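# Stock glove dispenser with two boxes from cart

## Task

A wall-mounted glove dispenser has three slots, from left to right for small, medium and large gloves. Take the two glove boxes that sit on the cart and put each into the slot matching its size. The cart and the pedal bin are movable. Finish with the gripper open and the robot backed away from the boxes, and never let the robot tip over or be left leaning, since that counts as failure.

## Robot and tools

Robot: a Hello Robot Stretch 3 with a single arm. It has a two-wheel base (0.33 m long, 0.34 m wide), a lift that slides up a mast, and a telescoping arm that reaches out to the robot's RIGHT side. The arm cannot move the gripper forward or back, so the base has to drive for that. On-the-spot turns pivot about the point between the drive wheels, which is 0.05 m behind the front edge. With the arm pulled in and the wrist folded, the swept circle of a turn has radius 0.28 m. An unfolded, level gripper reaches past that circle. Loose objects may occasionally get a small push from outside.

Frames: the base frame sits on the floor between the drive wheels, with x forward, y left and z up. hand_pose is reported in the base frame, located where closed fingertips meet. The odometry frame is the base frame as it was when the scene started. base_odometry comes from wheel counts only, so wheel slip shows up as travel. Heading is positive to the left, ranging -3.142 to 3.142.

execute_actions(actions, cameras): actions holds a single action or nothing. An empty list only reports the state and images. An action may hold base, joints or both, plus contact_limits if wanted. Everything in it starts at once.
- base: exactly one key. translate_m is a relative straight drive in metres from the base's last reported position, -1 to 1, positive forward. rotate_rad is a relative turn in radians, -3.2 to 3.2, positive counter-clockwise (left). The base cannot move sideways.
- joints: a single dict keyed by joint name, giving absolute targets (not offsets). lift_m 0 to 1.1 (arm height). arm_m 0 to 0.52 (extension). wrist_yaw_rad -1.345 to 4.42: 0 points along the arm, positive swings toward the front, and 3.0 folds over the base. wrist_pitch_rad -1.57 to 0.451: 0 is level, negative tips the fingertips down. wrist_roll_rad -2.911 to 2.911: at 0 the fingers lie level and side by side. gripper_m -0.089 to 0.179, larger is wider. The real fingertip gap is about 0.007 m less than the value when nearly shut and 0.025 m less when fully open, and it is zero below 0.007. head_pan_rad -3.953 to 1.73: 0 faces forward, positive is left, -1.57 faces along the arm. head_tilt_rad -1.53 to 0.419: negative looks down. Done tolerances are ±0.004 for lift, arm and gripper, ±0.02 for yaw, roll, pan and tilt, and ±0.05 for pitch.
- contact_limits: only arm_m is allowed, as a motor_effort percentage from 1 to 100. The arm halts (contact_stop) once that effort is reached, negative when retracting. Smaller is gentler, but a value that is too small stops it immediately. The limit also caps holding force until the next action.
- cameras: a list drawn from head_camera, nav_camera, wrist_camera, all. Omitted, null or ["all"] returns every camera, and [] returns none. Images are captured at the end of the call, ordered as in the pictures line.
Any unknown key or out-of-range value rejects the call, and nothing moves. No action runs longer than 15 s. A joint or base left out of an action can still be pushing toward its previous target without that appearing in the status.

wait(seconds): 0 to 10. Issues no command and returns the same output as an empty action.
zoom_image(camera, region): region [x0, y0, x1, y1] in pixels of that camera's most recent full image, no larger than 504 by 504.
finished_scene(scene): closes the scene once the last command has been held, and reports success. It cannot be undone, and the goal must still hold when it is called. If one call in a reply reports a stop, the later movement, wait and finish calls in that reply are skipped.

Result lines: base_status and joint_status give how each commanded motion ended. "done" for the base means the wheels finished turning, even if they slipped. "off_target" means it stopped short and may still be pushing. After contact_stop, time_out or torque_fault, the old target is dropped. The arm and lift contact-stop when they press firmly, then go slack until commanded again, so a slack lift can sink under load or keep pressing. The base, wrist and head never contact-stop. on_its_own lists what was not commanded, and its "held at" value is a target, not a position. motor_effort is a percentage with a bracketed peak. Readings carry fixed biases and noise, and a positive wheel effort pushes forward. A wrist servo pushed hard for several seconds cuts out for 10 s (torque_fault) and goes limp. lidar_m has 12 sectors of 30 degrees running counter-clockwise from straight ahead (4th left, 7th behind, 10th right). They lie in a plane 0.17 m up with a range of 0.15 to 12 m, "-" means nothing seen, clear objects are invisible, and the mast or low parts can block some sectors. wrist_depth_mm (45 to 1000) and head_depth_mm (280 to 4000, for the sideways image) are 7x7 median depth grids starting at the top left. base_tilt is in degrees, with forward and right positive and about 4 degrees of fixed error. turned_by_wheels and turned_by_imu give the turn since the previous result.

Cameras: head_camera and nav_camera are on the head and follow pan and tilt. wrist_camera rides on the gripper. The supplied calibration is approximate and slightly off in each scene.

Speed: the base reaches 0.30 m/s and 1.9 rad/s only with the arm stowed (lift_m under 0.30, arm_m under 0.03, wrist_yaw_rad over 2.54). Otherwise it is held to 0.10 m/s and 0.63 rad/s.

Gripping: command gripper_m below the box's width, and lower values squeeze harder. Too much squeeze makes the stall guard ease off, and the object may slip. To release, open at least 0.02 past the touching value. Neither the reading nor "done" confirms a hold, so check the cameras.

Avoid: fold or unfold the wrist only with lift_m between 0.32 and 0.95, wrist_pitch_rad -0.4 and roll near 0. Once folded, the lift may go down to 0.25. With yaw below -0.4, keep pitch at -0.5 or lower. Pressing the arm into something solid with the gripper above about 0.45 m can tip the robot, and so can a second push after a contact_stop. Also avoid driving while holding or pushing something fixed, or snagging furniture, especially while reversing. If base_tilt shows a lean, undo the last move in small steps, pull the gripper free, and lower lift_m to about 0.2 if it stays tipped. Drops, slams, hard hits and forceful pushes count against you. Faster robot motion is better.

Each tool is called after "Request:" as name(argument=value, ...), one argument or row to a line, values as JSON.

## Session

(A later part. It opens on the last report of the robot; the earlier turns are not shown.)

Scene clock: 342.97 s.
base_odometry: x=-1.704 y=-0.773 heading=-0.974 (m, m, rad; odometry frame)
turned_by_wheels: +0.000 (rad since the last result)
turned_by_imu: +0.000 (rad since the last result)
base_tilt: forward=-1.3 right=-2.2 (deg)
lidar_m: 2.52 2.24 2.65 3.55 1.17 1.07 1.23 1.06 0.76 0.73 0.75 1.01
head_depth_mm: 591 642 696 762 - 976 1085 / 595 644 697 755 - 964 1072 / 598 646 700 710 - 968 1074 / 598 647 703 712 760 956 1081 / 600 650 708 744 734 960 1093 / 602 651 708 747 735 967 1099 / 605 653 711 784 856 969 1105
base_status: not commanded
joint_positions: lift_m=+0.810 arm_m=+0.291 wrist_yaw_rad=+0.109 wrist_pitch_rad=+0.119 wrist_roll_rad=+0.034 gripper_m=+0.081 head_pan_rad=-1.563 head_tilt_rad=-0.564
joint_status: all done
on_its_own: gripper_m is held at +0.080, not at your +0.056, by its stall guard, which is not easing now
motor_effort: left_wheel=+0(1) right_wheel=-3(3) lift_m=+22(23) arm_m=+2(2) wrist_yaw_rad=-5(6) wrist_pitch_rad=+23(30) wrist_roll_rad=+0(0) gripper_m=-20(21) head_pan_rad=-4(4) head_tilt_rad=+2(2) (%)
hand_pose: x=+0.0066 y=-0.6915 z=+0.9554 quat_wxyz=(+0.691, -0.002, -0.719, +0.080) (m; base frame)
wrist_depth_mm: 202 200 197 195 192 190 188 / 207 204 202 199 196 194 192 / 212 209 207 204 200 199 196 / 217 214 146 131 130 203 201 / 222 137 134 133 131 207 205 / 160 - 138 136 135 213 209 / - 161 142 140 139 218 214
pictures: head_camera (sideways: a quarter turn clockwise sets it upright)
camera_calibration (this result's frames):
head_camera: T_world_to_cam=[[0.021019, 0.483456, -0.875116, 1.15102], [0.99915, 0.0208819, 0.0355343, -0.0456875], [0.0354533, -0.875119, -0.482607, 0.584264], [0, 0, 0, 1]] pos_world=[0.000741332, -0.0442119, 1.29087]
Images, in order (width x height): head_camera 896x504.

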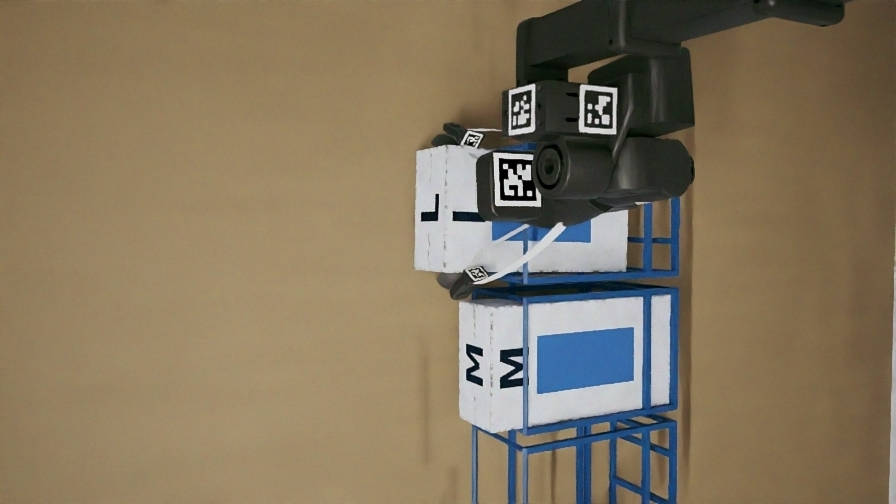

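Request:
execute_actions(
  actions=[
    {"joints":{"lift_m":0.79}},
  ],
  cameras=["head_camera"],
)

Scene clock: 349.23 s.
base_odometry: x=-1.704 y=-0.773 heading=-0.974 (m, m, rad; odometry frame)
turned_by_wheels: +0.000 (rad since the last result)
turned_by_imu: +0.000 (rad since the last result)
base_tilt: forward=-1.3 right=-2.1 (deg)
lidar_m: 2.53 2.24 2.65 3.55 1.18 1.07 1.23 1.06 0.76 0.73 0.75 1.01
head_depth_mm: 593 640 696 762 816 - 1067 / 595 644 696 763 - 977 1071 / 596 646 700 720 - 983 1073 / 599 648 704 740 762 956 1083 / 600 648 706 747 731 961 1091 / 602 654 710 746 733 964 1101 / 604 655 711 780 854 974 1097
base_status: not commanded
joint_positions: lift_m=+0.790 arm_m=+0.291 wrist_yaw_rad=+0.110 wrist_pitch_rad=+0.117 wrist_roll_rad=+0.032 gripper_m=+0.081 head_pan_rad=-1.563 head_tilt_rad=-0.564
joint_status: all done
on_its_own: gripper_m is held at +0.080, not at your +0.056, by its stall guard, which is not easing now
motor_effort: left_wheel=+1(1) right_wheel=-5(5) lift_m=+23(21) arm_m=+2(2) wrist_yaw_rad=-7(7) wrist_pitch_rad=+24(27) wrist_roll_rad=+1(2) gripper_m=-21(21) head_pan_rad=-4(4) head_tilt_rad=+2(2) (%)
hand_pose: x=+0.0069 y=-0.6915 z=+0.9348 quat_wxyz=(+0.691, -0.001, -0.718, +0.080) (m; base frame)
wrist_depth_mm: 202 200 197 195 192 190 187 / 206 204 202 199 196 193 191 / 211 210 207 204 200 198 196 / 217 213 147 131 130 203 201 / 162 136 135 133 132 206 205 / 134 - 138 136 136 214 209 / - 145 141 139 138 215 214
pictures: head_camera (sideways: a quarter turn clockwise sets it upright)
camera_calibration (this result's frames):
head_camera: T_world_to_cam=[[0.0210204, 0.483304, -0.8752, 1.15113], [0.99915, 0.0208876, 0.035532, -0.0456845], [0.0354536, -0.875204, -0.482454, 0.584065], [0, 0, 0, 1]] pos_world=[0.000741326, -0.0442139, 1.29087]
Images, in order (width x height): head_camera 896x504.

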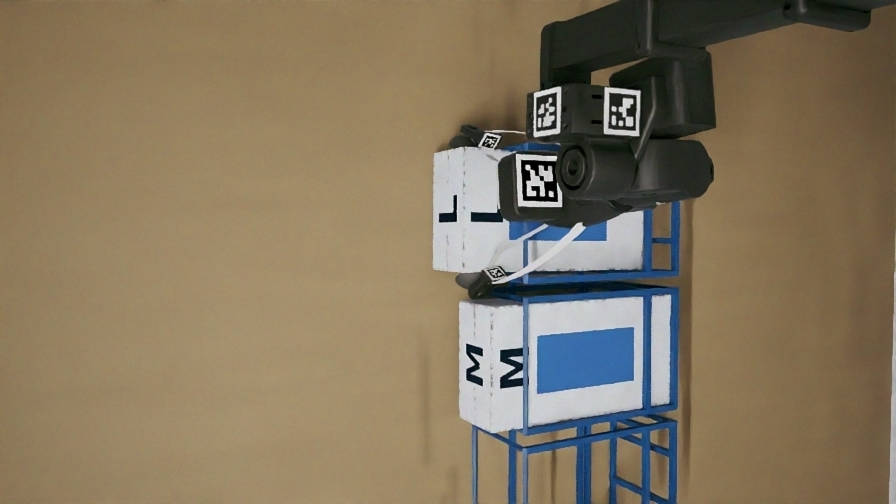

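Box still descending. Continue a bit.

Request:
execute_actions(
  actions=[
    {"joints":{"lift_m":0.775,"arm_m":0.294}},
  ],
  cameras=["head_camera"],
)

Scene clock: 351.43 s.
base_odometry: x=-1.704 y=-0.773 heading=-0.974 (m, m, rad; odometry frame)
turned_by_wheels: +0.000 (rad since the last result)
turned_by_imu: +0.000 (rad since the last result)
base_tilt: forward=-1.2 right=-2.2 (deg)
lidar_m: 2.52 2.24 2.64 3.56 1.17 1.07 1.23 1.06 0.76 0.73 0.75 1.01
head_depth_mm: 594 642 698 763 817 - 1067 / 594 642 698 764 819 981 1073 / 597 644 703 737 - 983 1075 / 600 648 704 742 764 954 1084 / 601 649 707 745 734 962 1085 / 604 651 709 747 736 966 1101 / 604 653 711 780 857 968 1103
base_status: not commanded
joint_positions: lift_m=+0.775 arm_m=+0.294 wrist_yaw_rad=+0.111 wrist_pitch_rad=+0.142 wrist_roll_rad=+0.031 gripper_m=+0.081 head_pan_rad=-1.563 head_tilt_rad=-0.564
joint_status: all done
on_its_own: gripper_m is held at +0.080, not at your +0.056, by its stall guard, which is not easing now
motor_effort: left_wheel=+1(1) right_wheel=-5(5) lift_m=+20(24) arm_m=+2(4) wrist_yaw_rad=-7(7) wrist_pitch_rad=+13(24) wrist_roll_rad=+2(2) gripper_m=-21(20) head_pan_rad=-4(4) head_tilt_rad=+2(2) (%)
hand_pose: x=+0.0070 y=-0.6942 z=+0.9263 quat_wxyz=(+0.691, -0.009, -0.717, +0.089) (m; base frame)
wrist_depth_mm: 203 200 198 195 192 190 187 / 207 204 201 198 196 193 191 / 211 207 205 202 200 197 193 / 215 211 146 132 130 200 197 / 143 136 135 133 132 204 201 / 133 - 137 136 135 208 205 / - 125 140 139 137 211 209
pictures: head_camera (sideways: a quarter turn clockwise sets it upright)
camera_calibration (this result's frames):
head_camera: T_world_to_cam=[[0.0210203, 0.483304, -0.8752, 1.15113], [0.99915, 0.0208878, 0.035532, -0.0456845], [0.0354538, -0.875204, -0.482454, 0.584065], [0, 0, 0, 1]] pos_world=[0.000741336, -0.0442139, 1.29087]
Images, in order (width x height): head_camera 896x504.

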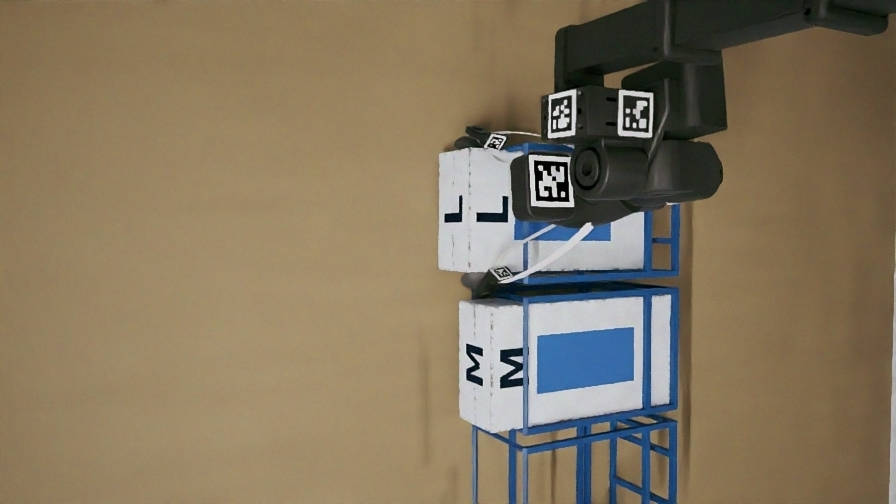

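Contact; release.

Request:
execute_actions(
  actions=[
    {"joints":{"lift_m":0.785,"gripper_m":0.179,"wrist_pitch_rad":0.1}},
  ],
  cameras=[],
)

Request:
execute_actions(
  actions=[
    {"joints":{"lift_m":0.92}},
  ],
  cameras=[],
)

Request:
execute_actions(
  actions=[
    {"joints":{"arm_m":0.0,"wrist_yaw_rad":0,"wrist_roll_rad":0}},
  ],
)

Scene clock: 357.60 s.
base_odometry: x=-1.704 y=-0.773 heading=-0.975 (m, m, rad; odometry frame)
turned_by_wheels: +0.000 (rad since the last result)
turned_by_imu: -0.001 (rad since the last result)
base_tilt: forward=-1.3 right=-2.2 (deg)
lidar_m: 2.53 2.23 2.65 3.55 1.17 1.07 1.23 1.06 0.76 0.73 0.75 1.01
head_depth_mm: 593 640 697 761 819 - 1064 / 596 642 698 757 - 982 1074 / 596 644 701 741 - 982 1083 / 597 646 704 746 756 956 1081 / 601 649 706 745 731 961 1093 / 604 651 709 747 732 965 1095 / 604 654 710 779 856 971 1104
base_status: not commanded
joint_positions: lift_m=+0.785 arm_m=+0.294 wrist_yaw_rad=+0.085 wrist_pitch_rad=+0.093 wrist_roll_rad=+0.033 gripper_m=+0.179 head_pan_rad=-1.563 head_tilt_rad=-0.564
joint_status: all done
motor_effort: left_wheel=-4(4) right_wheel=+10(10) lift_m=+25(23) arm_m=+2(3) wrist_yaw_rad=+9(10) wrist_pitch_rad=+3(12) wrist_roll_rad=+1(2) gripper_m=+4(86) head_pan_rad=-4(4) head_tilt_rad=+3(2) (%)
hand_pose: x=+0.0005 y=-0.6952 z=+0.9233 quat_wxyz=(+0.693, -0.001, -0.718, +0.063) (m; base frame)
wrist_depth_mm: 192 191 190 189 188 188 186 / 196 196 195 194 193 192 191 / 202 201 201 198 198 197 196 / 208 206 203 177 201 201 201 / 141 126 125 125 126 209 206 / - 128 128 128 129 214 214 / 115 130 130 131 130 217 220
pictures: none
No camera images: the call's "cameras" was empty. Leave "cameras" out to get every camera's image.

Scene clock: 359.67 s.
base_odometry: x=-1.704 y=-0.773 heading=-0.974 (m, m, rad; odometry frame)
turned_by_wheels: +0.000 (rad since the last result)
turned_by_imu: +0.000 (rad since the last result)
base_tilt: forward=-1.3 right=-2.2 (deg)
lidar_m: 2.52 2.23 2.65 3.56 1.18 1.07 1.23 1.05 0.76 0.73 0.75 1.01
head_depth_mm: 592 640 691 - 857 943 1064 / 595 642 691 - 860 943 1074 / 595 645 693 - 753 952 1084 / 598 648 706 741 745 956 1085 / 601 650 705 748 735 959 1088 / 603 652 708 748 735 965 1097 / 605 653 712 779 857 971 1101
base_status: not commanded
joint_positions: lift_m=+0.920 arm_m=+0.294 wrist_yaw_rad=+0.098 wrist_pitch_rad=+0.079 wrist_roll_rad=+0.033 gripper_m=+0.179 head_pan_rad=-1.563 head_tilt_rad=-0.564
joint_status: all done
motor_effort: left_wheel=-2(4) right_wheel=+2(10) lift_m=+26(35) arm_m=+2(2) wrist_yaw_rad=+1(9) wrist_pitch_rad=+9(11) wrist_roll_rad=+0(1) gripper_m=+1(3) head_pan_rad=-4(3) head_tilt_rad=+2(2) (%)
hand_pose: x=+0.0038 y=-0.6948 z=+1.0548 quat_wxyz=(+0.693, +0.008, -0.718, +0.062) (m; base frame)
wrist_depth_mm: 193 191 190 187 186 185 183 / 198 196 195 192 191 190 188 / 204 202 201 199 197 195 193 / 210 208 206 205 203 200 199 / 215 213 212 210 209 207 205 / - 221 219 217 215 213 212 / 232 228 227 225 221 219 219
pictures: none
No camera images: the call's "cameras" was empty. Leave "cameras" out to get every camera's image.

Scene clock: 363.03 s.
base_odometry: x=-1.704 y=-0.773 heading=-0.974 (m, m, rad; odometry frame)
turned_by_wheels: +0.000 (rad since the last result)
turned_by_imu: +0.000 (rad since the last result)
base_tilt: forward=-1.3 right=-2.2 (deg)
lidar_m: 2.52 2.24 2.64 3.54 1.18 1.07 1.23 1.06 0.76 0.73 0.75 1.01
head_depth_mm: 593 640 695 762 855 940 - / 596 642 700 766 840 - - / 598 644 700 741 737 - - / 599 646 704 742 741 953 1088 / 600 650 708 745 757 960 1091 / 602 651 710 748 736 963 1101 / 605 653 712 780 858 969 1104
base_status: not commanded
joint_positions: lift_m=+0.920 arm_m=+0.003 wrist_yaw_rad=+0.000 wrist_pitch_rad=+0.079 wrist_roll_rad=+0.005 gripper_m=+0.179 head_pan_rad=-1.563 head_tilt_rad=-0.564
joint_status: all done
joint sent to its limit — the command would take arm_m past its lower limit, so that joint was sent only as far as its limit.
motor_effort: left_wheel=-2(2) right_wheel=+2(2) lift_m=+26(25) arm_m=-3(4) wrist_yaw_rad=+0(1) wrist_pitch_rad=+9(10) wrist_roll_rad=-2(2) gripper_m=+1(0) head_pan_rad=-4(4) head_tilt_rad=+2(2) (%)
hand_pose: x=-0.0214 y=-0.4053 z=+1.0548 quat_wxyz=(+0.705, -0.028, -0.708, +0.028) (m; base frame)
wrist_depth_mm: 445 453 460 469 476 490 498 / 457 467 474 480 489 500 512 / 466 476 486 496 504 514 525 / 481 489 498 507 517 532 537 / 491 503 510 520 529 540 558 / - 412 431 446 551 564 578 / 522 423 425 456 567 581 593
pictures: head_camera (sideways: a quarter turn clockwise sets it upright), nav_camera (sideways: a quarter turn counterclockwise sets it upright), wrist_camera
camera_calibration (this result's frames):
head_camera: T_world_to_cam=[[0.0210204, 0.483288, -0.875209, 1.15114], [0.99915, 0.0208884, 0.0355317, -0.0456842], [0.0354538, -0.875212, -0.482438, 0.584045], [0, 0, 0, 1]] pos_world=[0.000741338, -0.0442141, 1.29088]
nav_camera: T_world_to_cam=[[0.00491106, -0.599375, 0.800453, -1.01057], [-0.998847, 0.0352944, 0.0325565, 0.0119055], [-0.0477651, -0.79969, -0.598511, 0.736738], [0, 0, 0, 1]] pos_world=[0.0520451, -0.0169684, 1.24947]
wrist_camera: T_world_to_cam=[[-0.995137, 0.0722262, -0.0669693, 0.0699264], [0.0791359, 0.181478, -0.980206, 1.12348], [-0.0586431, -0.980739, -0.186311, -0.0271349], [0, 0, 0, 1]] pos_world=[-0.0209125, -0.235549, 1.10087]
Images, in order (width x height): head_camera 896x504, nav_camera 672x504, wrist_camera 644x364.

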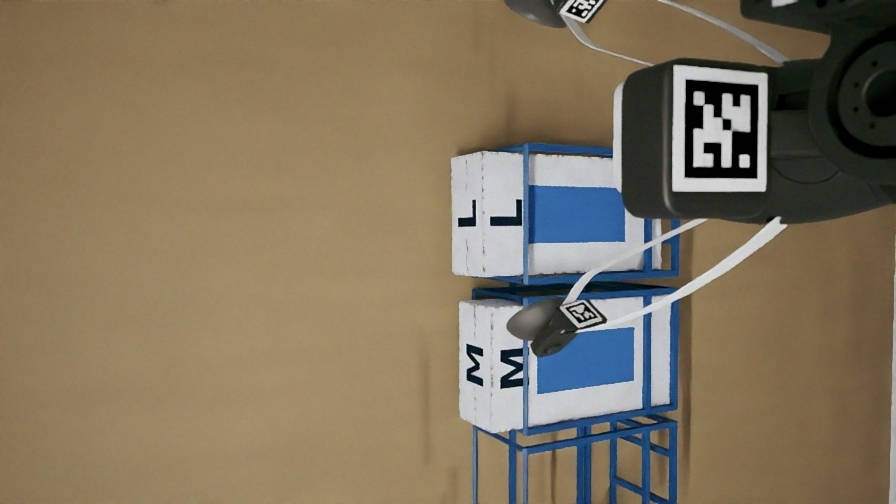

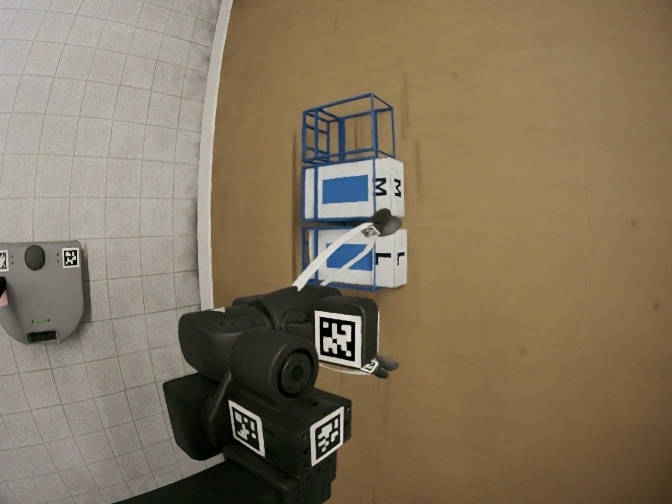

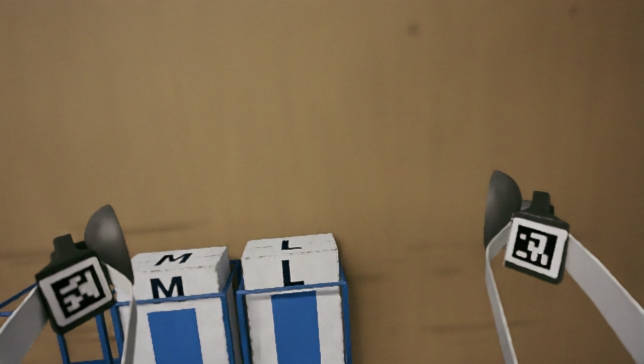

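Request:
execute_actions(
  actions=[
    {"joints":{"lift_m":0.5,"head_tilt_rad":-0.7}},
  ],
  cameras=["head_camera"],
)

Scene clock: 370.13 s.
base_odometry: x=-1.704 y=-0.773 heading=-0.974 (m, m, rad; odometry frame)
turned_by_wheels: +0.000 (rad since the last result)
turned_by_imu: +0.000 (rad since the last result)
base_tilt: forward=-1.2 right=-2.2 (deg)
lidar_m: 2.51 2.24 2.65 3.57 1.17 1.07 1.23 1.05 0.76 0.73 0.75 1.01
head_depth_mm: 598 660 731 826 944 1106 1226 / 601 663 735 830 947 1111 1231 / 602 663 725 731 915 1116 1241 / 603 667 729 732 927 1124 1241 / 605 669 732 726 813 1131 1241 / 608 668 734 719 844 1135 1250 / 608 671 748 844 950 1142 1252
base_status: not commanded
joint_positions: lift_m=+0.500 arm_m=+0.003 wrist_yaw_rad=+0.000 wrist_pitch_rad=+0.079 wrist_roll_rad=+0.005 gripper_m=+0.179 head_pan_rad=-1.563 head_tilt_rad=-0.691
joint_status: all done
motor_effort: left_wheel=-2(2) right_wheel=+2(2) lift_m=+20(22) arm_m=-3(3) wrist_yaw_rad=+1(1) wrist_pitch_rad=+10(9) wrist_roll_rad=-2(2) gripper_m=+1(0) head_pan_rad=-4(4) head_tilt_rad=-3(11) (%)
hand_pose: x=-0.0214 y=-0.4053 z=+0.6351 quat_wxyz=(+0.705, -0.028, -0.708, +0.028) (m; base frame)
wrist_depth_mm: 356 358 378 389 481 486 497 / 364 367 386 399 492 498 513 / 460 476 485 491 500 517 527 / 476 488 498 507 518 525 539 / 489 500 512 528 531 544 558 / - 516 529 537 550 563 571 / 524 532 542 554 564 580 594
pictures: head_camera (sideways: a quarter turn clockwise sets it upright)
camera_calibration (this result's frames):
head_camera: T_world_to_cam=[[0.0202062, 0.590723, -0.806622, 1.06171], [0.999185, 0.0162577, 0.0369362, -0.0475069], [0.0349328, -0.806711, -0.589913, 0.723879], [0, 0, 0, 1]] pos_world=[0.000727836, -0.0424431, 1.28518]
Images, in order (width x height): head_camera 896x504.

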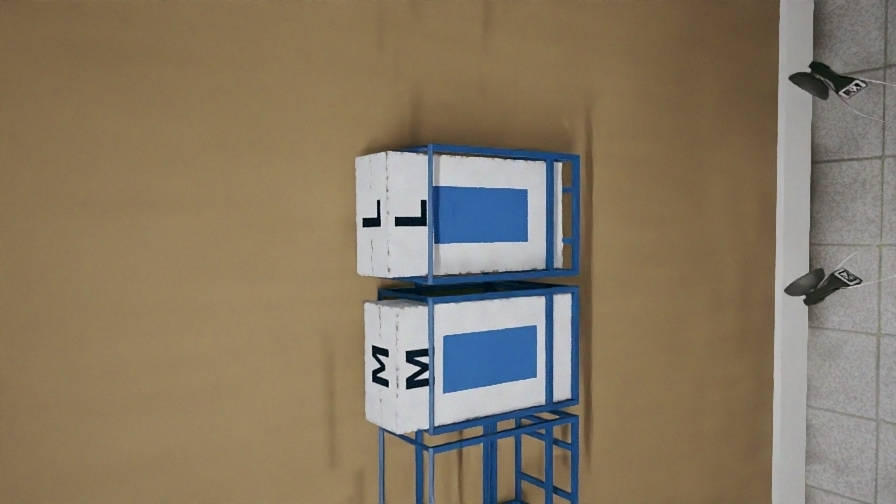

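Request:
execute_actions(
  actions=[
    {"joints":{"lift_m":0.97,"gripper_m":0.0,"wrist_pitch_rad":-0.2,"head_tilt_rad":-0.564}},
  ],
  cameras=[],
)

Request:
execute_actions(
  actions=[
    {"joints":{"arm_m":0.29}},
  ],
  cameras=["head_camera","wrist_camera"],
)

Scene clock: 380.63 s.
base_odometry: x=-1.704 y=-0.773 heading=-0.974 (m, m, rad; odometry frame)
turned_by_wheels: +0.000 (rad since the last result)
turned_by_imu: +0.000 (rad since the last result)
base_tilt: forward=-1.2 right=-2.2 (deg)
lidar_m: 2.52 2.24 2.65 3.56 1.18 1.07 1.23 1.06 0.76 0.73 0.75 1.01
head_depth_mm: 594 641 698 765 846 - - / 595 644 700 769 - - - / 597 644 702 742 - - - / 600 648 705 744 751 963 1098 / 601 650 707 748 736 968 1101 / 601 652 711 751 740 969 1115 / 606 655 713 785 860 979 1116
base_status: not commanded
joint_positions: lift_m=+0.970 arm_m=+0.003 wrist_yaw_rad=+0.000 wrist_pitch_rad=-0.215 wrist_roll_rad=+0.005 gripper_m=+0.000 head_pan_rad=-1.563 head_tilt_rad=-0.571
joint_status: all done
motor_effort: left_wheel=-2(2) right_wheel=+2(2) lift_m=+25(28) arm_m=-3(3) wrist_yaw_rad=+1(1) wrist_pitch_rad=+7(10) wrist_roll_rad=-2(2) gripper_m=-2(84) head_pan_rad=-5(3) head_tilt_rad=+2(12) (%)
hand_pose: x=-0.0215 y=-0.3931 z=+1.0304 quat_wxyz=(+0.701, +0.076, -0.705, -0.076) (m; base frame)
wrist_depth_mm: 417 424 432 445 453 458 476 / 440 451 463 475 484 500 512 / 475 486 496 506 528 537 548 / 505 460 455 479 567 576 603 / 546 453 463 - 620 636 664 / 588 498 506 553 685 709 733 / 651 686 705 744 754 778 828
pictures: none
No camera images: the call's "cameras" was empty. Leave "cameras" out to get every camera's image.

Scene clock: 383.97 s.
base_odometry: x=-1.704 y=-0.773 heading=-0.974 (m, m, rad; odometry frame)
turned_by_wheels: +0.000 (rad since the last result)
turned_by_imu: +0.000 (rad since the last result)
base_tilt: forward=-1.2 right=-2.1 (deg)
lidar_m: 2.52 2.24 2.65 3.55 1.17 1.07 1.23 1.05 0.76 0.73 0.75 1.01
head_depth_mm: 593 642 671 785 846 953 1081 / 596 643 - - 851 955 1084 / 596 646 685 - 743 957 1090 / 599 647 705 743 752 962 1093 / 600 650 708 746 738 966 1099 / 604 652 711 750 738 974 1101 / 605 655 714 785 858 973 1118
base_status: not commanded
joint_positions: lift_m=+0.970 arm_m=+0.290 wrist_yaw_rad=+0.000 wrist_pitch_rad=-0.215 wrist_roll_rad=+0.005 gripper_m=+0.000 head_pan_rad=-1.563 head_tilt_rad=-0.571
joint_status: all done
motor_effort: left_wheel=-2(2) right_wheel=+2(2) lift_m=+24(25) arm_m=+3(3) wrist_yaw_rad=+1(0) wrist_pitch_rad=+7(7) wrist_roll_rad=-2(2) gripper_m=-2(2) head_pan_rad=-5(4) head_tilt_rad=+2(2) (%)
hand_pose: x=-0.0215 y=-0.6799 z=+1.0304 quat_wxyz=(+0.701, +0.076, -0.705, -0.076) (m; base frame)
wrist_depth_mm: 166 170 173 177 181 185 190 / 178 180 185 189 194 199 204 / 190 194 198 203 208 214 221 / 204 209 214 219 226 233 240 / 220 225 229 - 246 255 264 / 240 247 251 258 272 280 291 / 253 260 213 210 301 311 325
pictures: head_camera (sideways: a quarter turn clockwise sets it upright), wrist_camera
camera_calibration (this result's frames):
head_camera: T_world_to_cam=[[0.0209764, 0.489504, -0.871749, 1.14663], [0.999152, 0.0206288, 0.0356256, -0.045806], [0.035422, -0.871757, -0.488656, 0.592136], [0, 0, 0, 1]] pos_world=[0.00074045, -0.0441345, 1.29055]
wrist_camera: T_world_to_cam=[[-0.995117, 0.0887863, -0.0431221, 0.0747515], [0.0792229, 0.457865, -0.885485, 1.23968], [-0.0588749, -0.884577, -0.462663, 0.0490653], [0, 0, 0, 1]] pos_world=[-0.0209358, -0.53084, 1.12364]
Images, in order (width x height): head_camera 896x504, wrist_camera 644x364.

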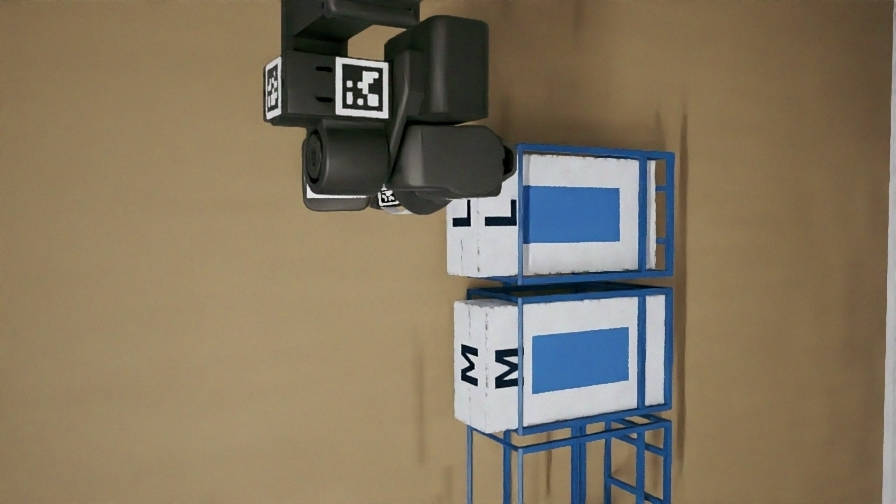

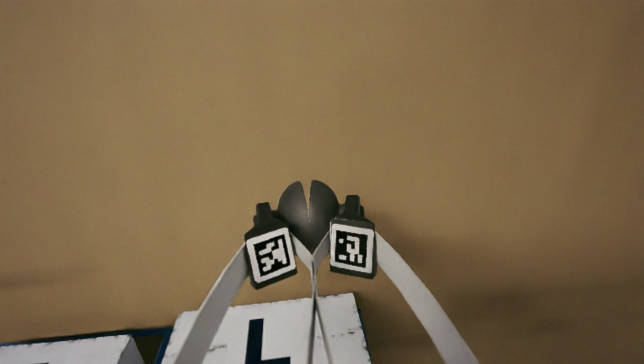

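Request:
execute_actions(
  actions=[
    {"joints":{"lift_m":0.91,"arm_m":0.30,"wrist_yaw_rad":0.08}},
  ],
  cameras=["head_camera"],
)

Request:
execute_actions(
  actions=[
    {"joints":{"lift_m":0.885}},
  ],
  cameras=["head_camera"],
)

Scene clock: 388.20 s.
base_odometry: x=-1.704 y=-0.773 heading=-0.974 (m, m, rad; odometry frame)
turned_by_wheels: +0.000 (rad since the last result)
turned_by_imu: +0.000 (rad since the last result)
base_tilt: forward=-1.3 right=-2.2 (deg)
lidar_m: 2.52 2.23 2.65 3.54 1.17 1.07 1.23 1.06 0.76 0.73 0.75 1.01
head_depth_mm: 593 642 693 - 860 947 1076 / 595 643 693 - 864 952 1084 / 596 645 701 - 762 957 1092 / 600 647 706 747 751 962 1092 / 600 650 711 747 739 971 1104 / 604 652 711 748 740 973 1109 / 603 654 711 781 860 977 1113
base_status: not commanded
joint_positions: lift_m=+0.910 arm_m=+0.300 wrist_yaw_rad=+0.079 wrist_pitch_rad=-0.215 wrist_roll_rad=+0.005 gripper_m=+0.000 head_pan_rad=-1.563 head_tilt_rad=-0.571
joint_status: all done
motor_effort: left_wheel=-2(2) right_wheel=+2(2) lift_m=+20(24) arm_m=+2(6) wrist_yaw_rad=+1(2) wrist_pitch_rad=+7(7) wrist_roll_rad=-2(2) gripper_m=-2(2) head_pan_rad=-3(4) head_tilt_rad=+2(2) (%)
hand_pose: x=-0.0022 y=-0.6891 z=+0.9706 quat_wxyz=(+0.704, +0.104, -0.701, -0.049) (m; base frame)
wrist_depth_mm: 167 167 167 167 168 168 168 / 178 178 179 179 180 180 180 / 191 192 192 193 193 193 194 / 207 207 208 205 209 209 209 / 225 225 221 - 227 228 229 / 177 183 168 163 240 250 252 / 151 161 150 151 153 277 280
pictures: head_camera (sideways: a quarter turn clockwise sets it upright)
camera_calibration (this result's frames):
head_camera: T_world_to_cam=[[0.0209765, 0.489504, -0.871749, 1.14663], [0.999152, 0.0206287, 0.0356255, -0.045806], [0.0354219, -0.871757, -0.488656, 0.592136], [0, 0, 0, 1]] pos_world=[0.000740445, -0.0441345, 1.29055]
Images, in order (width x height): head_camera 896x504.

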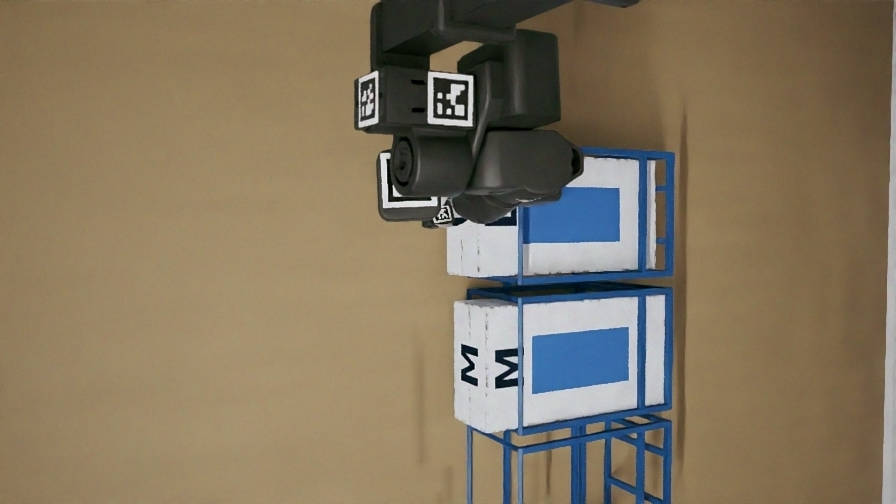

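Scene clock: 389.20 s.
base_odometry: x=-1.704 y=-0.773 heading=-0.974 (m, m, rad; odometry frame)
turned_by_wheels: +0.000 (rad since the last result)
turned_by_imu: +0.000 (rad since the last result)
base_tilt: forward=-1.2 right=-2.3 (deg)
lidar_m: 2.52 2.24 2.64 3.55 1.18 1.07 1.23 1.05 0.76 0.72 0.75 1.00
head_depth_mm: 594 641 698 737 873 951 1078 / 596 643 701 - 880 951 1084 / 597 646 705 - 776 959 1095 / 599 647 705 748 754 961 1098 / 601 650 708 746 736 969 1100 / 604 653 711 751 740 971 1113 / 606 653 712 784 859 980 1118
base_status: not commanded
joint_positions: lift_m=+0.885 arm_m=+0.300 wrist_yaw_rad=+0.079 wrist_pitch_rad=-0.173 wrist_roll_rad=+0.005 gripper_m=+0.000 head_pan_rad=-1.563 head_tilt_rad=-0.571
joint_status: all done
motor_effort: left_wheel=-2(2) right_wheel=+2(2) lift_m=+17(19) arm_m=+2(2) wrist_yaw_rad=+1(1) wrist_pitch_rad=-13(13) wrist_roll_rad=-2(2) gripper_m=-2(2) head_pan_rad=-4(4) head_tilt_rad=+2(2) (%)
hand_pose: x=-0.0020 y=-0.6922 z=+0.9563 quat_wxyz=(+0.705, +0.089, -0.703, -0.034) (m; base frame)
wrist_depth_mm: 168 168 168 168 168 168 169 / 178 179 179 179 179 179 180 / 190 191 191 192 191 192 192 / 204 204 205 202 205 206 206 / 216 217 195 - 218 222 223 / 157 168 149 144 234 242 242 / 143 159 146 147 150 264 265
pictures: head_camera (sideways: a quarter turn clockwise sets it upright)
camera_calibration (this result's frames):
head_camera: T_world_to_cam=[[0.0209764, 0.489504, -0.871749, 1.14663], [0.999152, 0.0206288, 0.0356255, -0.045806], [0.035422, -0.871757, -0.488656, 0.592136], [0, 0, 0, 1]] pos_world=[0.00074045, -0.0441345, 1.29055]
Images, in order (width x height): head_camera 896x504.

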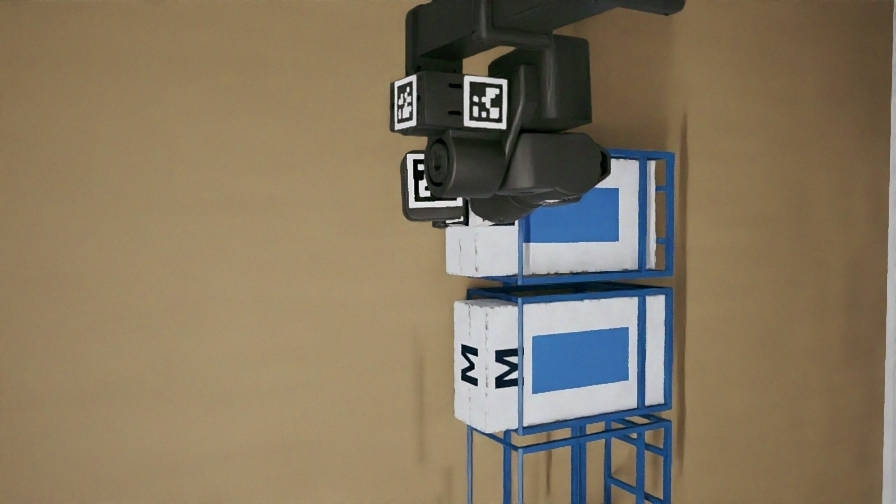

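Request:
execute_actions(
  actions=[
    {"joints":{"arm_m":0.285}},
  ],
  cameras=["head_camera"],
)

Request:
zoom_image(
  camera="head_camera",
  region=[560,200,720,440],
)

Scene clock: 394.73 s.
base_odometry: x=-1.704 y=-0.773 heading=-0.974 (m, m, rad; odometry frame)
turned_by_wheels: +0.000 (rad since the last result)
turned_by_imu: +0.000 (rad since the last result)
base_tilt: forward=-1.3 right=-2.2 (deg)
lidar_m: 2.52 2.23 2.65 3.55 1.18 1.07 1.23 1.05 0.76 0.73 0.75 1.01
head_depth_mm: 594 641 697 743 882 951 1078 / 595 644 702 - 885 955 1082 / 597 647 704 - 770 960 1088 / 598 648 708 751 745 960 1097 / 601 650 708 747 738 966 1101 / 603 653 713 748 738 975 1110 / 605 654 714 785 857 980 1119
base_status: not commanded
joint_positions: lift_m=+0.885 arm_m=+0.285 wrist_yaw_rad=+0.079 wrist_pitch_rad=-0.171 wrist_roll_rad=+0.005 gripper_m=+0.000 head_pan_rad=-1.563 head_tilt_rad=-0.571
joint_status: all done
motor_effort: left_wheel=-2(2) right_wheel=+2(2) lift_m=+17(16) arm_m=-3(3) wrist_yaw_rad=+0(1) wrist_pitch_rad=-14(14) wrist_roll_rad=-2(2) gripper_m=-2(2) head_pan_rad=-4(4) head_tilt_rad=+2(2) (%)
hand_pose: x=-0.0020 y=-0.6779 z=+0.9568 quat_wxyz=(+0.705, +0.088, -0.703, -0.033) (m; base frame)
wrist_depth_mm: 180 181 181 181 181 182 182 / 193 192 193 193 194 194 194 / 206 206 205 206 206 207 207 / 219 220 221 218 221 221 221 / 229 233 193 - 236 239 240 / 158 170 151 147 249 260 260 / 144 159 148 150 153 282 285
pictures: head_camera (sideways: a quarter turn clockwise sets it upright)
camera_calibration (this result's frames):
head_camera: T_world_to_cam=[[0.0209765, 0.489504, -0.871749, 1.14663], [0.999152, 0.0206287, 0.0356255, -0.045806], [0.0354219, -0.871757, -0.488656, 0.592136], [0, 0, 0, 1]] pos_world=[0.000740445, -0.0441345, 1.29055]
Images, in order (width x height): head_camera 896x504.

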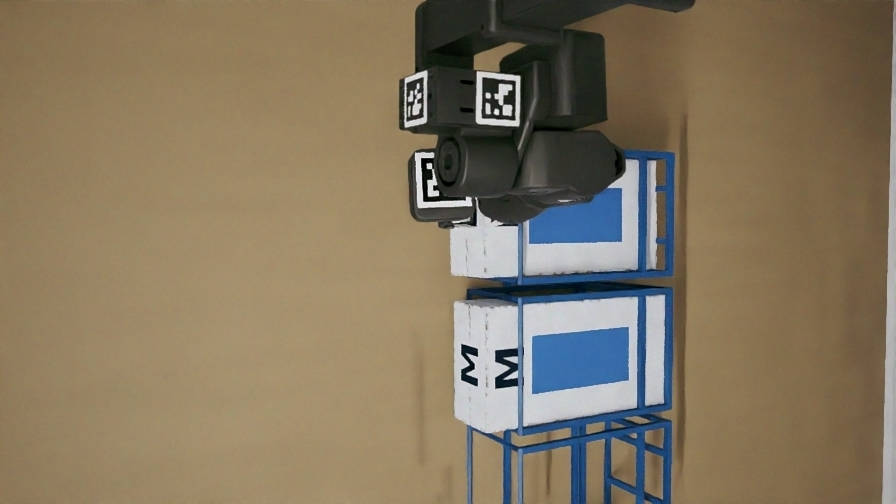

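Region (560, 200, 720, 440) of head_camera's 896x504 image, scaled by 2.100, with more detail than that image has.

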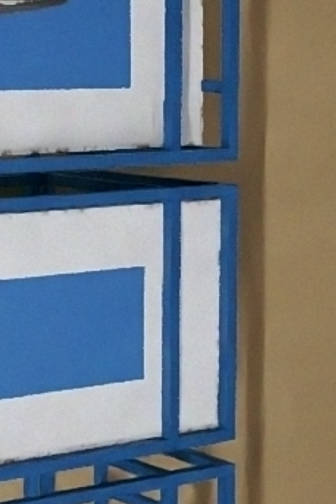

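Request:
execute_actions(
  actions=[
    {"joints":{"arm_m":0.272,"lift_m":0.878}},
  ],
  cameras=["head_camera"],
)

Scene clock: 398.40 s.
base_odometry: x=-1.704 y=-0.773 heading=-0.974 (m, m, rad; odometry frame)
turned_by_wheels: +0.000 (rad since the last result)
turned_by_imu: +0.000 (rad since the last result)
base_tilt: forward=-1.2 right=-2.1 (deg)
lidar_m: 2.52 2.24 2.64 3.54 1.17 1.07 1.23 1.06 0.76 0.73 0.75 1.01
head_depth_mm: 593 640 698 746 - 952 1075 / 596 643 700 747 - 956 1080 / 598 644 703 745 - 958 1096 / 599 649 707 747 739 962 1096 / 601 651 709 747 738 968 1104 / 603 652 710 751 741 973 1109 / 605 654 711 783 862 976 1113
base_status: not commanded
joint_positions: lift_m=+0.878 arm_m=+0.272 wrist_yaw_rad=+0.077 wrist_pitch_rad=-0.147 wrist_roll_rad=+0.005 gripper_m=+0.000 head_pan_rad=-1.563 head_tilt_rad=-0.571
joint_status: all done
on_its_own: wrist_pitch_rad is at rest, and its effort (-25) is outside its rest range (-20 to +32)
motor_effort: left_wheel=-2(2) right_wheel=+3(3) lift_m=+15(14) arm_m=-4(2) wrist_yaw_rad=+2(1) wrist_pitch_rad=-25(25) wrist_roll_rad=-2(2) gripper_m=-2(2) head_pan_rad=-3(4) head_tilt_rad=+2(2) (%)
hand_pose: x=-0.0022 y=-0.6666 z=+0.9557 quat_wxyz=(+0.705, +0.079, -0.704, -0.025) (m; base frame)
wrist_depth_mm: 193 193 194 194 195 195 195 / 205 205 205 206 206 206 206 / 217 218 219 219 218 220 220 / 232 233 233 230 233 234 234 / 204 242 192 - 247 252 252 / 157 170 150 148 261 270 270 / 152 159 150 151 153 294 293
pictures: head_camera (sideways: a quarter turn clockwise sets it upright)
camera_calibration (this result's frames):
head_camera: T_world_to_cam=[[0.0209765, 0.489504, -0.871749, 1.14663], [0.999152, 0.0206286, 0.0356255, -0.045806], [0.0354218, -0.871757, -0.488656, 0.592136], [0, 0, 0, 1]] pos_world=[0.00074044, -0.0441345, 1.29055]
Images, in order (width x height): head_camera 896x504.

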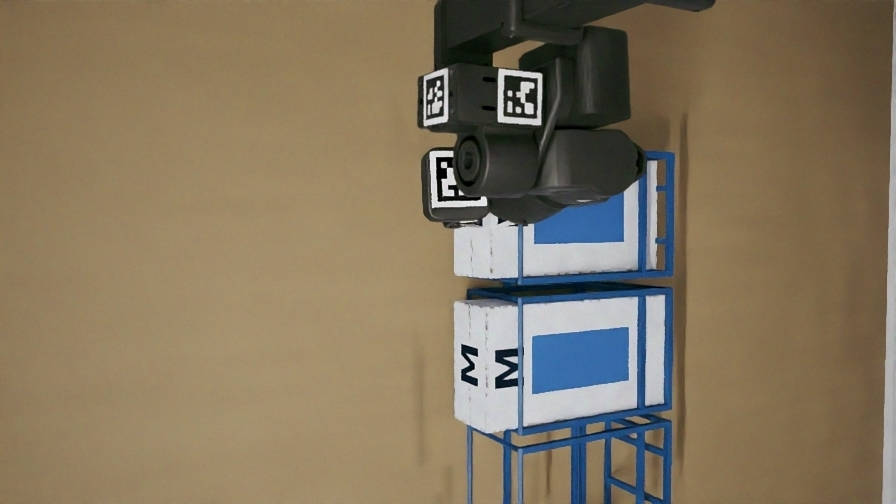

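Request:
execute_actions(
  actions=[
    {"joints":{"arm_m":0.305,"lift_m":0.88}},
  ],
  cameras=["head_camera"],
)

Request:
execute_actions(
  actions=[
    {"joints":{"wrist_yaw_rad":0.16}},
  ],
  cameras=["head_camera"],
)

Request:
execute_actions(
  actions=[
    {"joints":{"wrist_yaw_rad":0.0}},
  ],
  cameras=["head_camera"],
)

Scene clock: 405.57 s.
base_odometry: x=-1.704 y=-0.773 heading=-0.974 (m, m, rad; odometry frame)
turned_by_wheels: +0.000 (rad since the last result)
turned_by_imu: +0.000 (rad since the last result)
base_tilt: forward=-1.3 right=-2.4 (deg)
lidar_m: 2.52 2.24 2.66 3.55 1.17 1.07 1.23 1.06 0.76 0.72 0.75 1.01
head_depth_mm: 593 641 698 740 876 950 1078 / 594 644 700 - 879 954 1084 / 598 646 705 - 778 958 1089 / 600 649 704 743 757 966 1095 / 600 651 707 748 737 969 1099 / 603 652 712 750 739 973 1109 / 606 655 714 784 858 972 1118
base_status: not commanded
joint_positions: lift_m=+0.880 arm_m=+0.305 wrist_yaw_rad=+0.077 wrist_pitch_rad=-0.155 wrist_roll_rad=+0.005 gripper_m=+0.000 head_pan_rad=-1.563 head_tilt_rad=-0.571
joint_status: all done
on_its_own: wrist_pitch_rad is at rest, and its effort (-21) is outside its rest range (-20 to +32)
motor_effort: left_wheel=-2(2) right_wheel=+3(3) lift_m=+21(25) arm_m=+3(3) wrist_yaw_rad=+1(2) wrist_pitch_rad=-21(25) wrist_roll_rad=-2(2) gripper_m=-2(2) head_pan_rad=-4(4) head_tilt_rad=+2(2) (%)
hand_pose: x=-0.0022 y=-0.6984 z=+0.9555 quat_wxyz=(+0.705, +0.082, -0.704, -0.028) (m; base frame)
wrist_depth_mm: 164 164 164 164 164 164 165 / 174 174 174 174 175 174 175 / 185 185 185 186 186 186 186 / 197 198 199 196 199 199 199 / 212 213 197 - 210 213 214 / 156 168 145 141 223 232 231 / 144 154 144 146 149 252 251
pictures: head_camera (sideways: a quarter turn clockwise sets it upright)
camera_calibration (this result's frames):
head_camera: T_world_to_cam=[[0.0209764, 0.489504, -0.871749, 1.14663], [0.999152, 0.0206288, 0.0356255, -0.045806], [0.035422, -0.871757, -0.488656, 0.592135], [0, 0, 0, 1]] pos_world=[0.00074045, -0.0441345, 1.29055]
Images, in order (width x height): head_camera 896x504.

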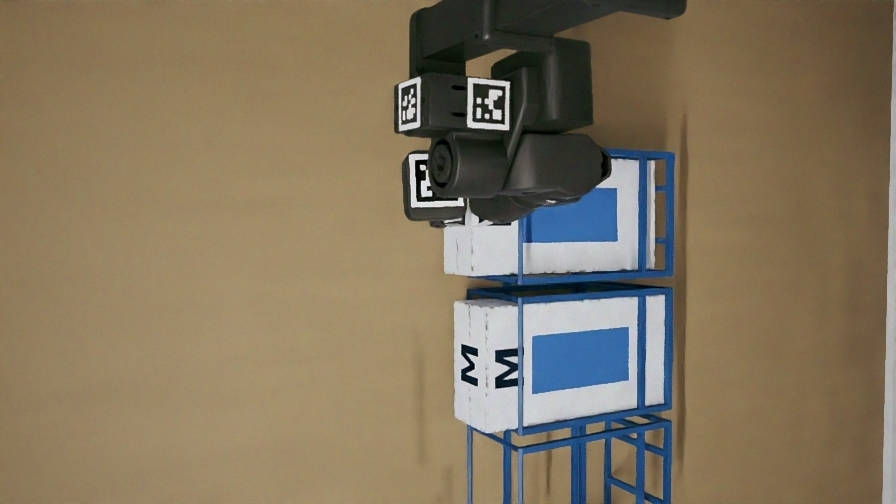

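Scene clock: 406.23 s.
base_odometry: x=-1.704 y=-0.773 heading=-0.975 (m, m, rad; odometry frame)
turned_by_wheels: +0.000 (rad since the last result)
turned_by_imu: -0.001 (rad since the last result)
base_tilt: forward=-1.3 right=-2.2 (deg)
lidar_m: 2.52 2.23 2.66 3.54 1.17 1.07 1.23 1.06 0.76 0.72 0.75 1.01
head_depth_mm: 593 640 697 738 872 954 1079 / 597 644 700 - 877 952 1083 / 597 646 703 - 778 952 1089 / 599 649 704 744 758 962 1099 / 602 650 708 748 738 966 1103 / 603 651 711 751 738 972 1107 / 606 655 714 785 860 976 1115
base_status: not commanded
joint_positions: lift_m=+0.880 arm_m=+0.305 wrist_yaw_rad=+0.129 wrist_pitch_rad=-0.155 wrist_roll_rad=+0.000 gripper_m=+0.000 head_pan_rad=-1.563 head_tilt_rad=-0.571
joint_status: wrist_yaw_rad off_target (ended at +0.129, target +0.160)
on_its_own: right_wheel is at rest, and its effort (+19) is outside its rest range (-18 to +18); wrist_yaw_rad is at rest, and its effort (+19) is outside its rest range (-12 to +12); wrist_pitch_rad is at rest, and its effort (-22) is outside its rest range (-20 to +32)
motor_effort: left_wheel=-8(7) right_wheel=+19(19) lift_m=+21(22) arm_m=+2(2) wrist_yaw_rad=+19(19) wrist_pitch_rad=-22(21) wrist_roll_rad=+0(2) gripper_m=-4(5) head_pan_rad=-4(4) head_tilt_rad=+2(2) (%)
hand_pose: x=+0.0106 y=-0.6971 z=+0.9555 quat_wxyz=(+0.707, +0.100, -0.700, -0.009) (m; base frame)
wrist_depth_mm: 170 168 167 165 163 161 159 / 181 179 177 175 172 171 169 / 193 190 188 186 184 181 179 / 207 204 201 197 196 194 191 / 220 218 202 - 206 208 206 / 155 167 149 142 149 224 221 / 135 156 147 146 145 242 239
pictures: head_camera (sideways: a quarter turn clockwise sets it upright)
camera_calibration (this result's frames):
head_camera: T_world_to_cam=[[0.0209763, 0.489504, -0.871749, 1.14663], [0.999152, 0.0206291, 0.0356255, -0.045806], [0.0354222, -0.871757, -0.488656, 0.592135], [0, 0, 0, 1]] pos_world=[0.000740461, -0.0441345, 1.29055]
Images, in order (width x height): head_camera 896x504.

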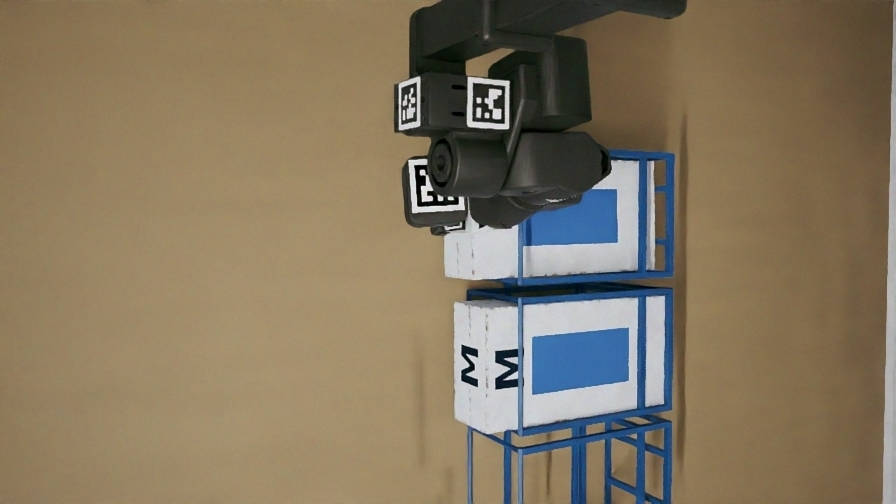

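Scene clock: 407.43 s.
base_odometry: x=-1.704 y=-0.773 heading=-0.974 (m, m, rad; odometry frame)
turned_by_wheels: +0.001 (rad since the last result)
turned_by_imu: +0.001 (rad since the last result)
base_tilt: forward=-1.3 right=-2.2 (deg)
lidar_m: 2.53 2.24 2.65 3.55 1.17 1.07 1.23 1.05 0.76 0.73 0.75 1.01
head_depth_mm: 593 641 698 741 875 949 1078 / 596 643 699 - 877 954 1080 / 596 646 705 - 774 955 1089 / 598 647 707 745 757 960 1094 / 601 650 708 750 738 970 1101 / 603 652 711 750 739 973 1107 / 606 654 713 784 859 981 1114
base_status: not commanded
joint_positions: lift_m=+0.880 arm_m=+0.305 wrist_yaw_rad=+0.028 wrist_pitch_rad=-0.155 wrist_roll_rad=+0.000 gripper_m=+0.000 head_pan_rad=-1.563 head_tilt_rad=-0.571
joint_status: wrist_yaw_rad off_target (ended at +0.028, target +0.000)
on_its_own: wrist_yaw_rad is at rest, and its effort (-16) is outside its rest range (-12 to +12); wrist_pitch_rad is at rest, and its effort (-21) is outside its rest range (-20 to +32)
motor_effort: left_wheel=+5(7) right_wheel=-14(19) lift_m=+22(21) arm_m=+2(2) wrist_yaw_rad=-16(20) wrist_pitch_rad=-21(21) wrist_roll_rad=+0(0) gripper_m=-4(5) head_pan_rad=-3(4) head_tilt_rad=+2(2) (%)
hand_pose: x=-0.0146 y=-0.6991 z=+0.9555 quat_wxyz=(+0.706, +0.065, -0.704, -0.045) (m; base frame)
wrist_depth_mm: 159 161 162 164 166 169 171 / 168 169 172 174 177 179 182 / 178 180 182 186 188 191 194 / 190 192 195 196 201 204 209 / 203 204 195 - 215 220 224 / 163 165 142 141 229 238 243 / 151 141 143 146 151 261 266
pictures: head_camera (sideways: a quarter turn clockwise sets it upright)
camera_calibration (this result's frames):
head_camera: T_world_to_cam=[[0.0209762, 0.489504, -0.871749, 1.14663], [0.999152, 0.0206292, 0.0356255, -0.045806], [0.0354223, -0.871757, -0.488656, 0.592136], [0, 0, 0, 1]] pos_world=[0.000740466, -0.0441345, 1.29055]
Images, in order (width x height): head_camera 896x504.

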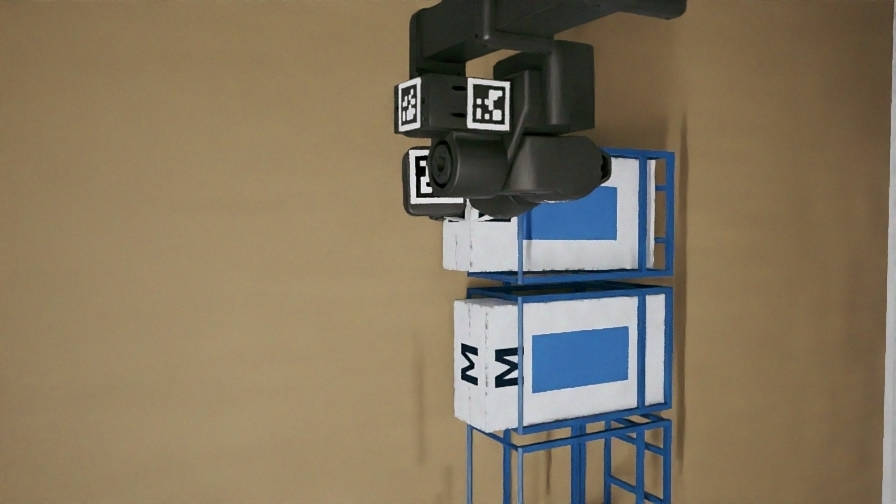

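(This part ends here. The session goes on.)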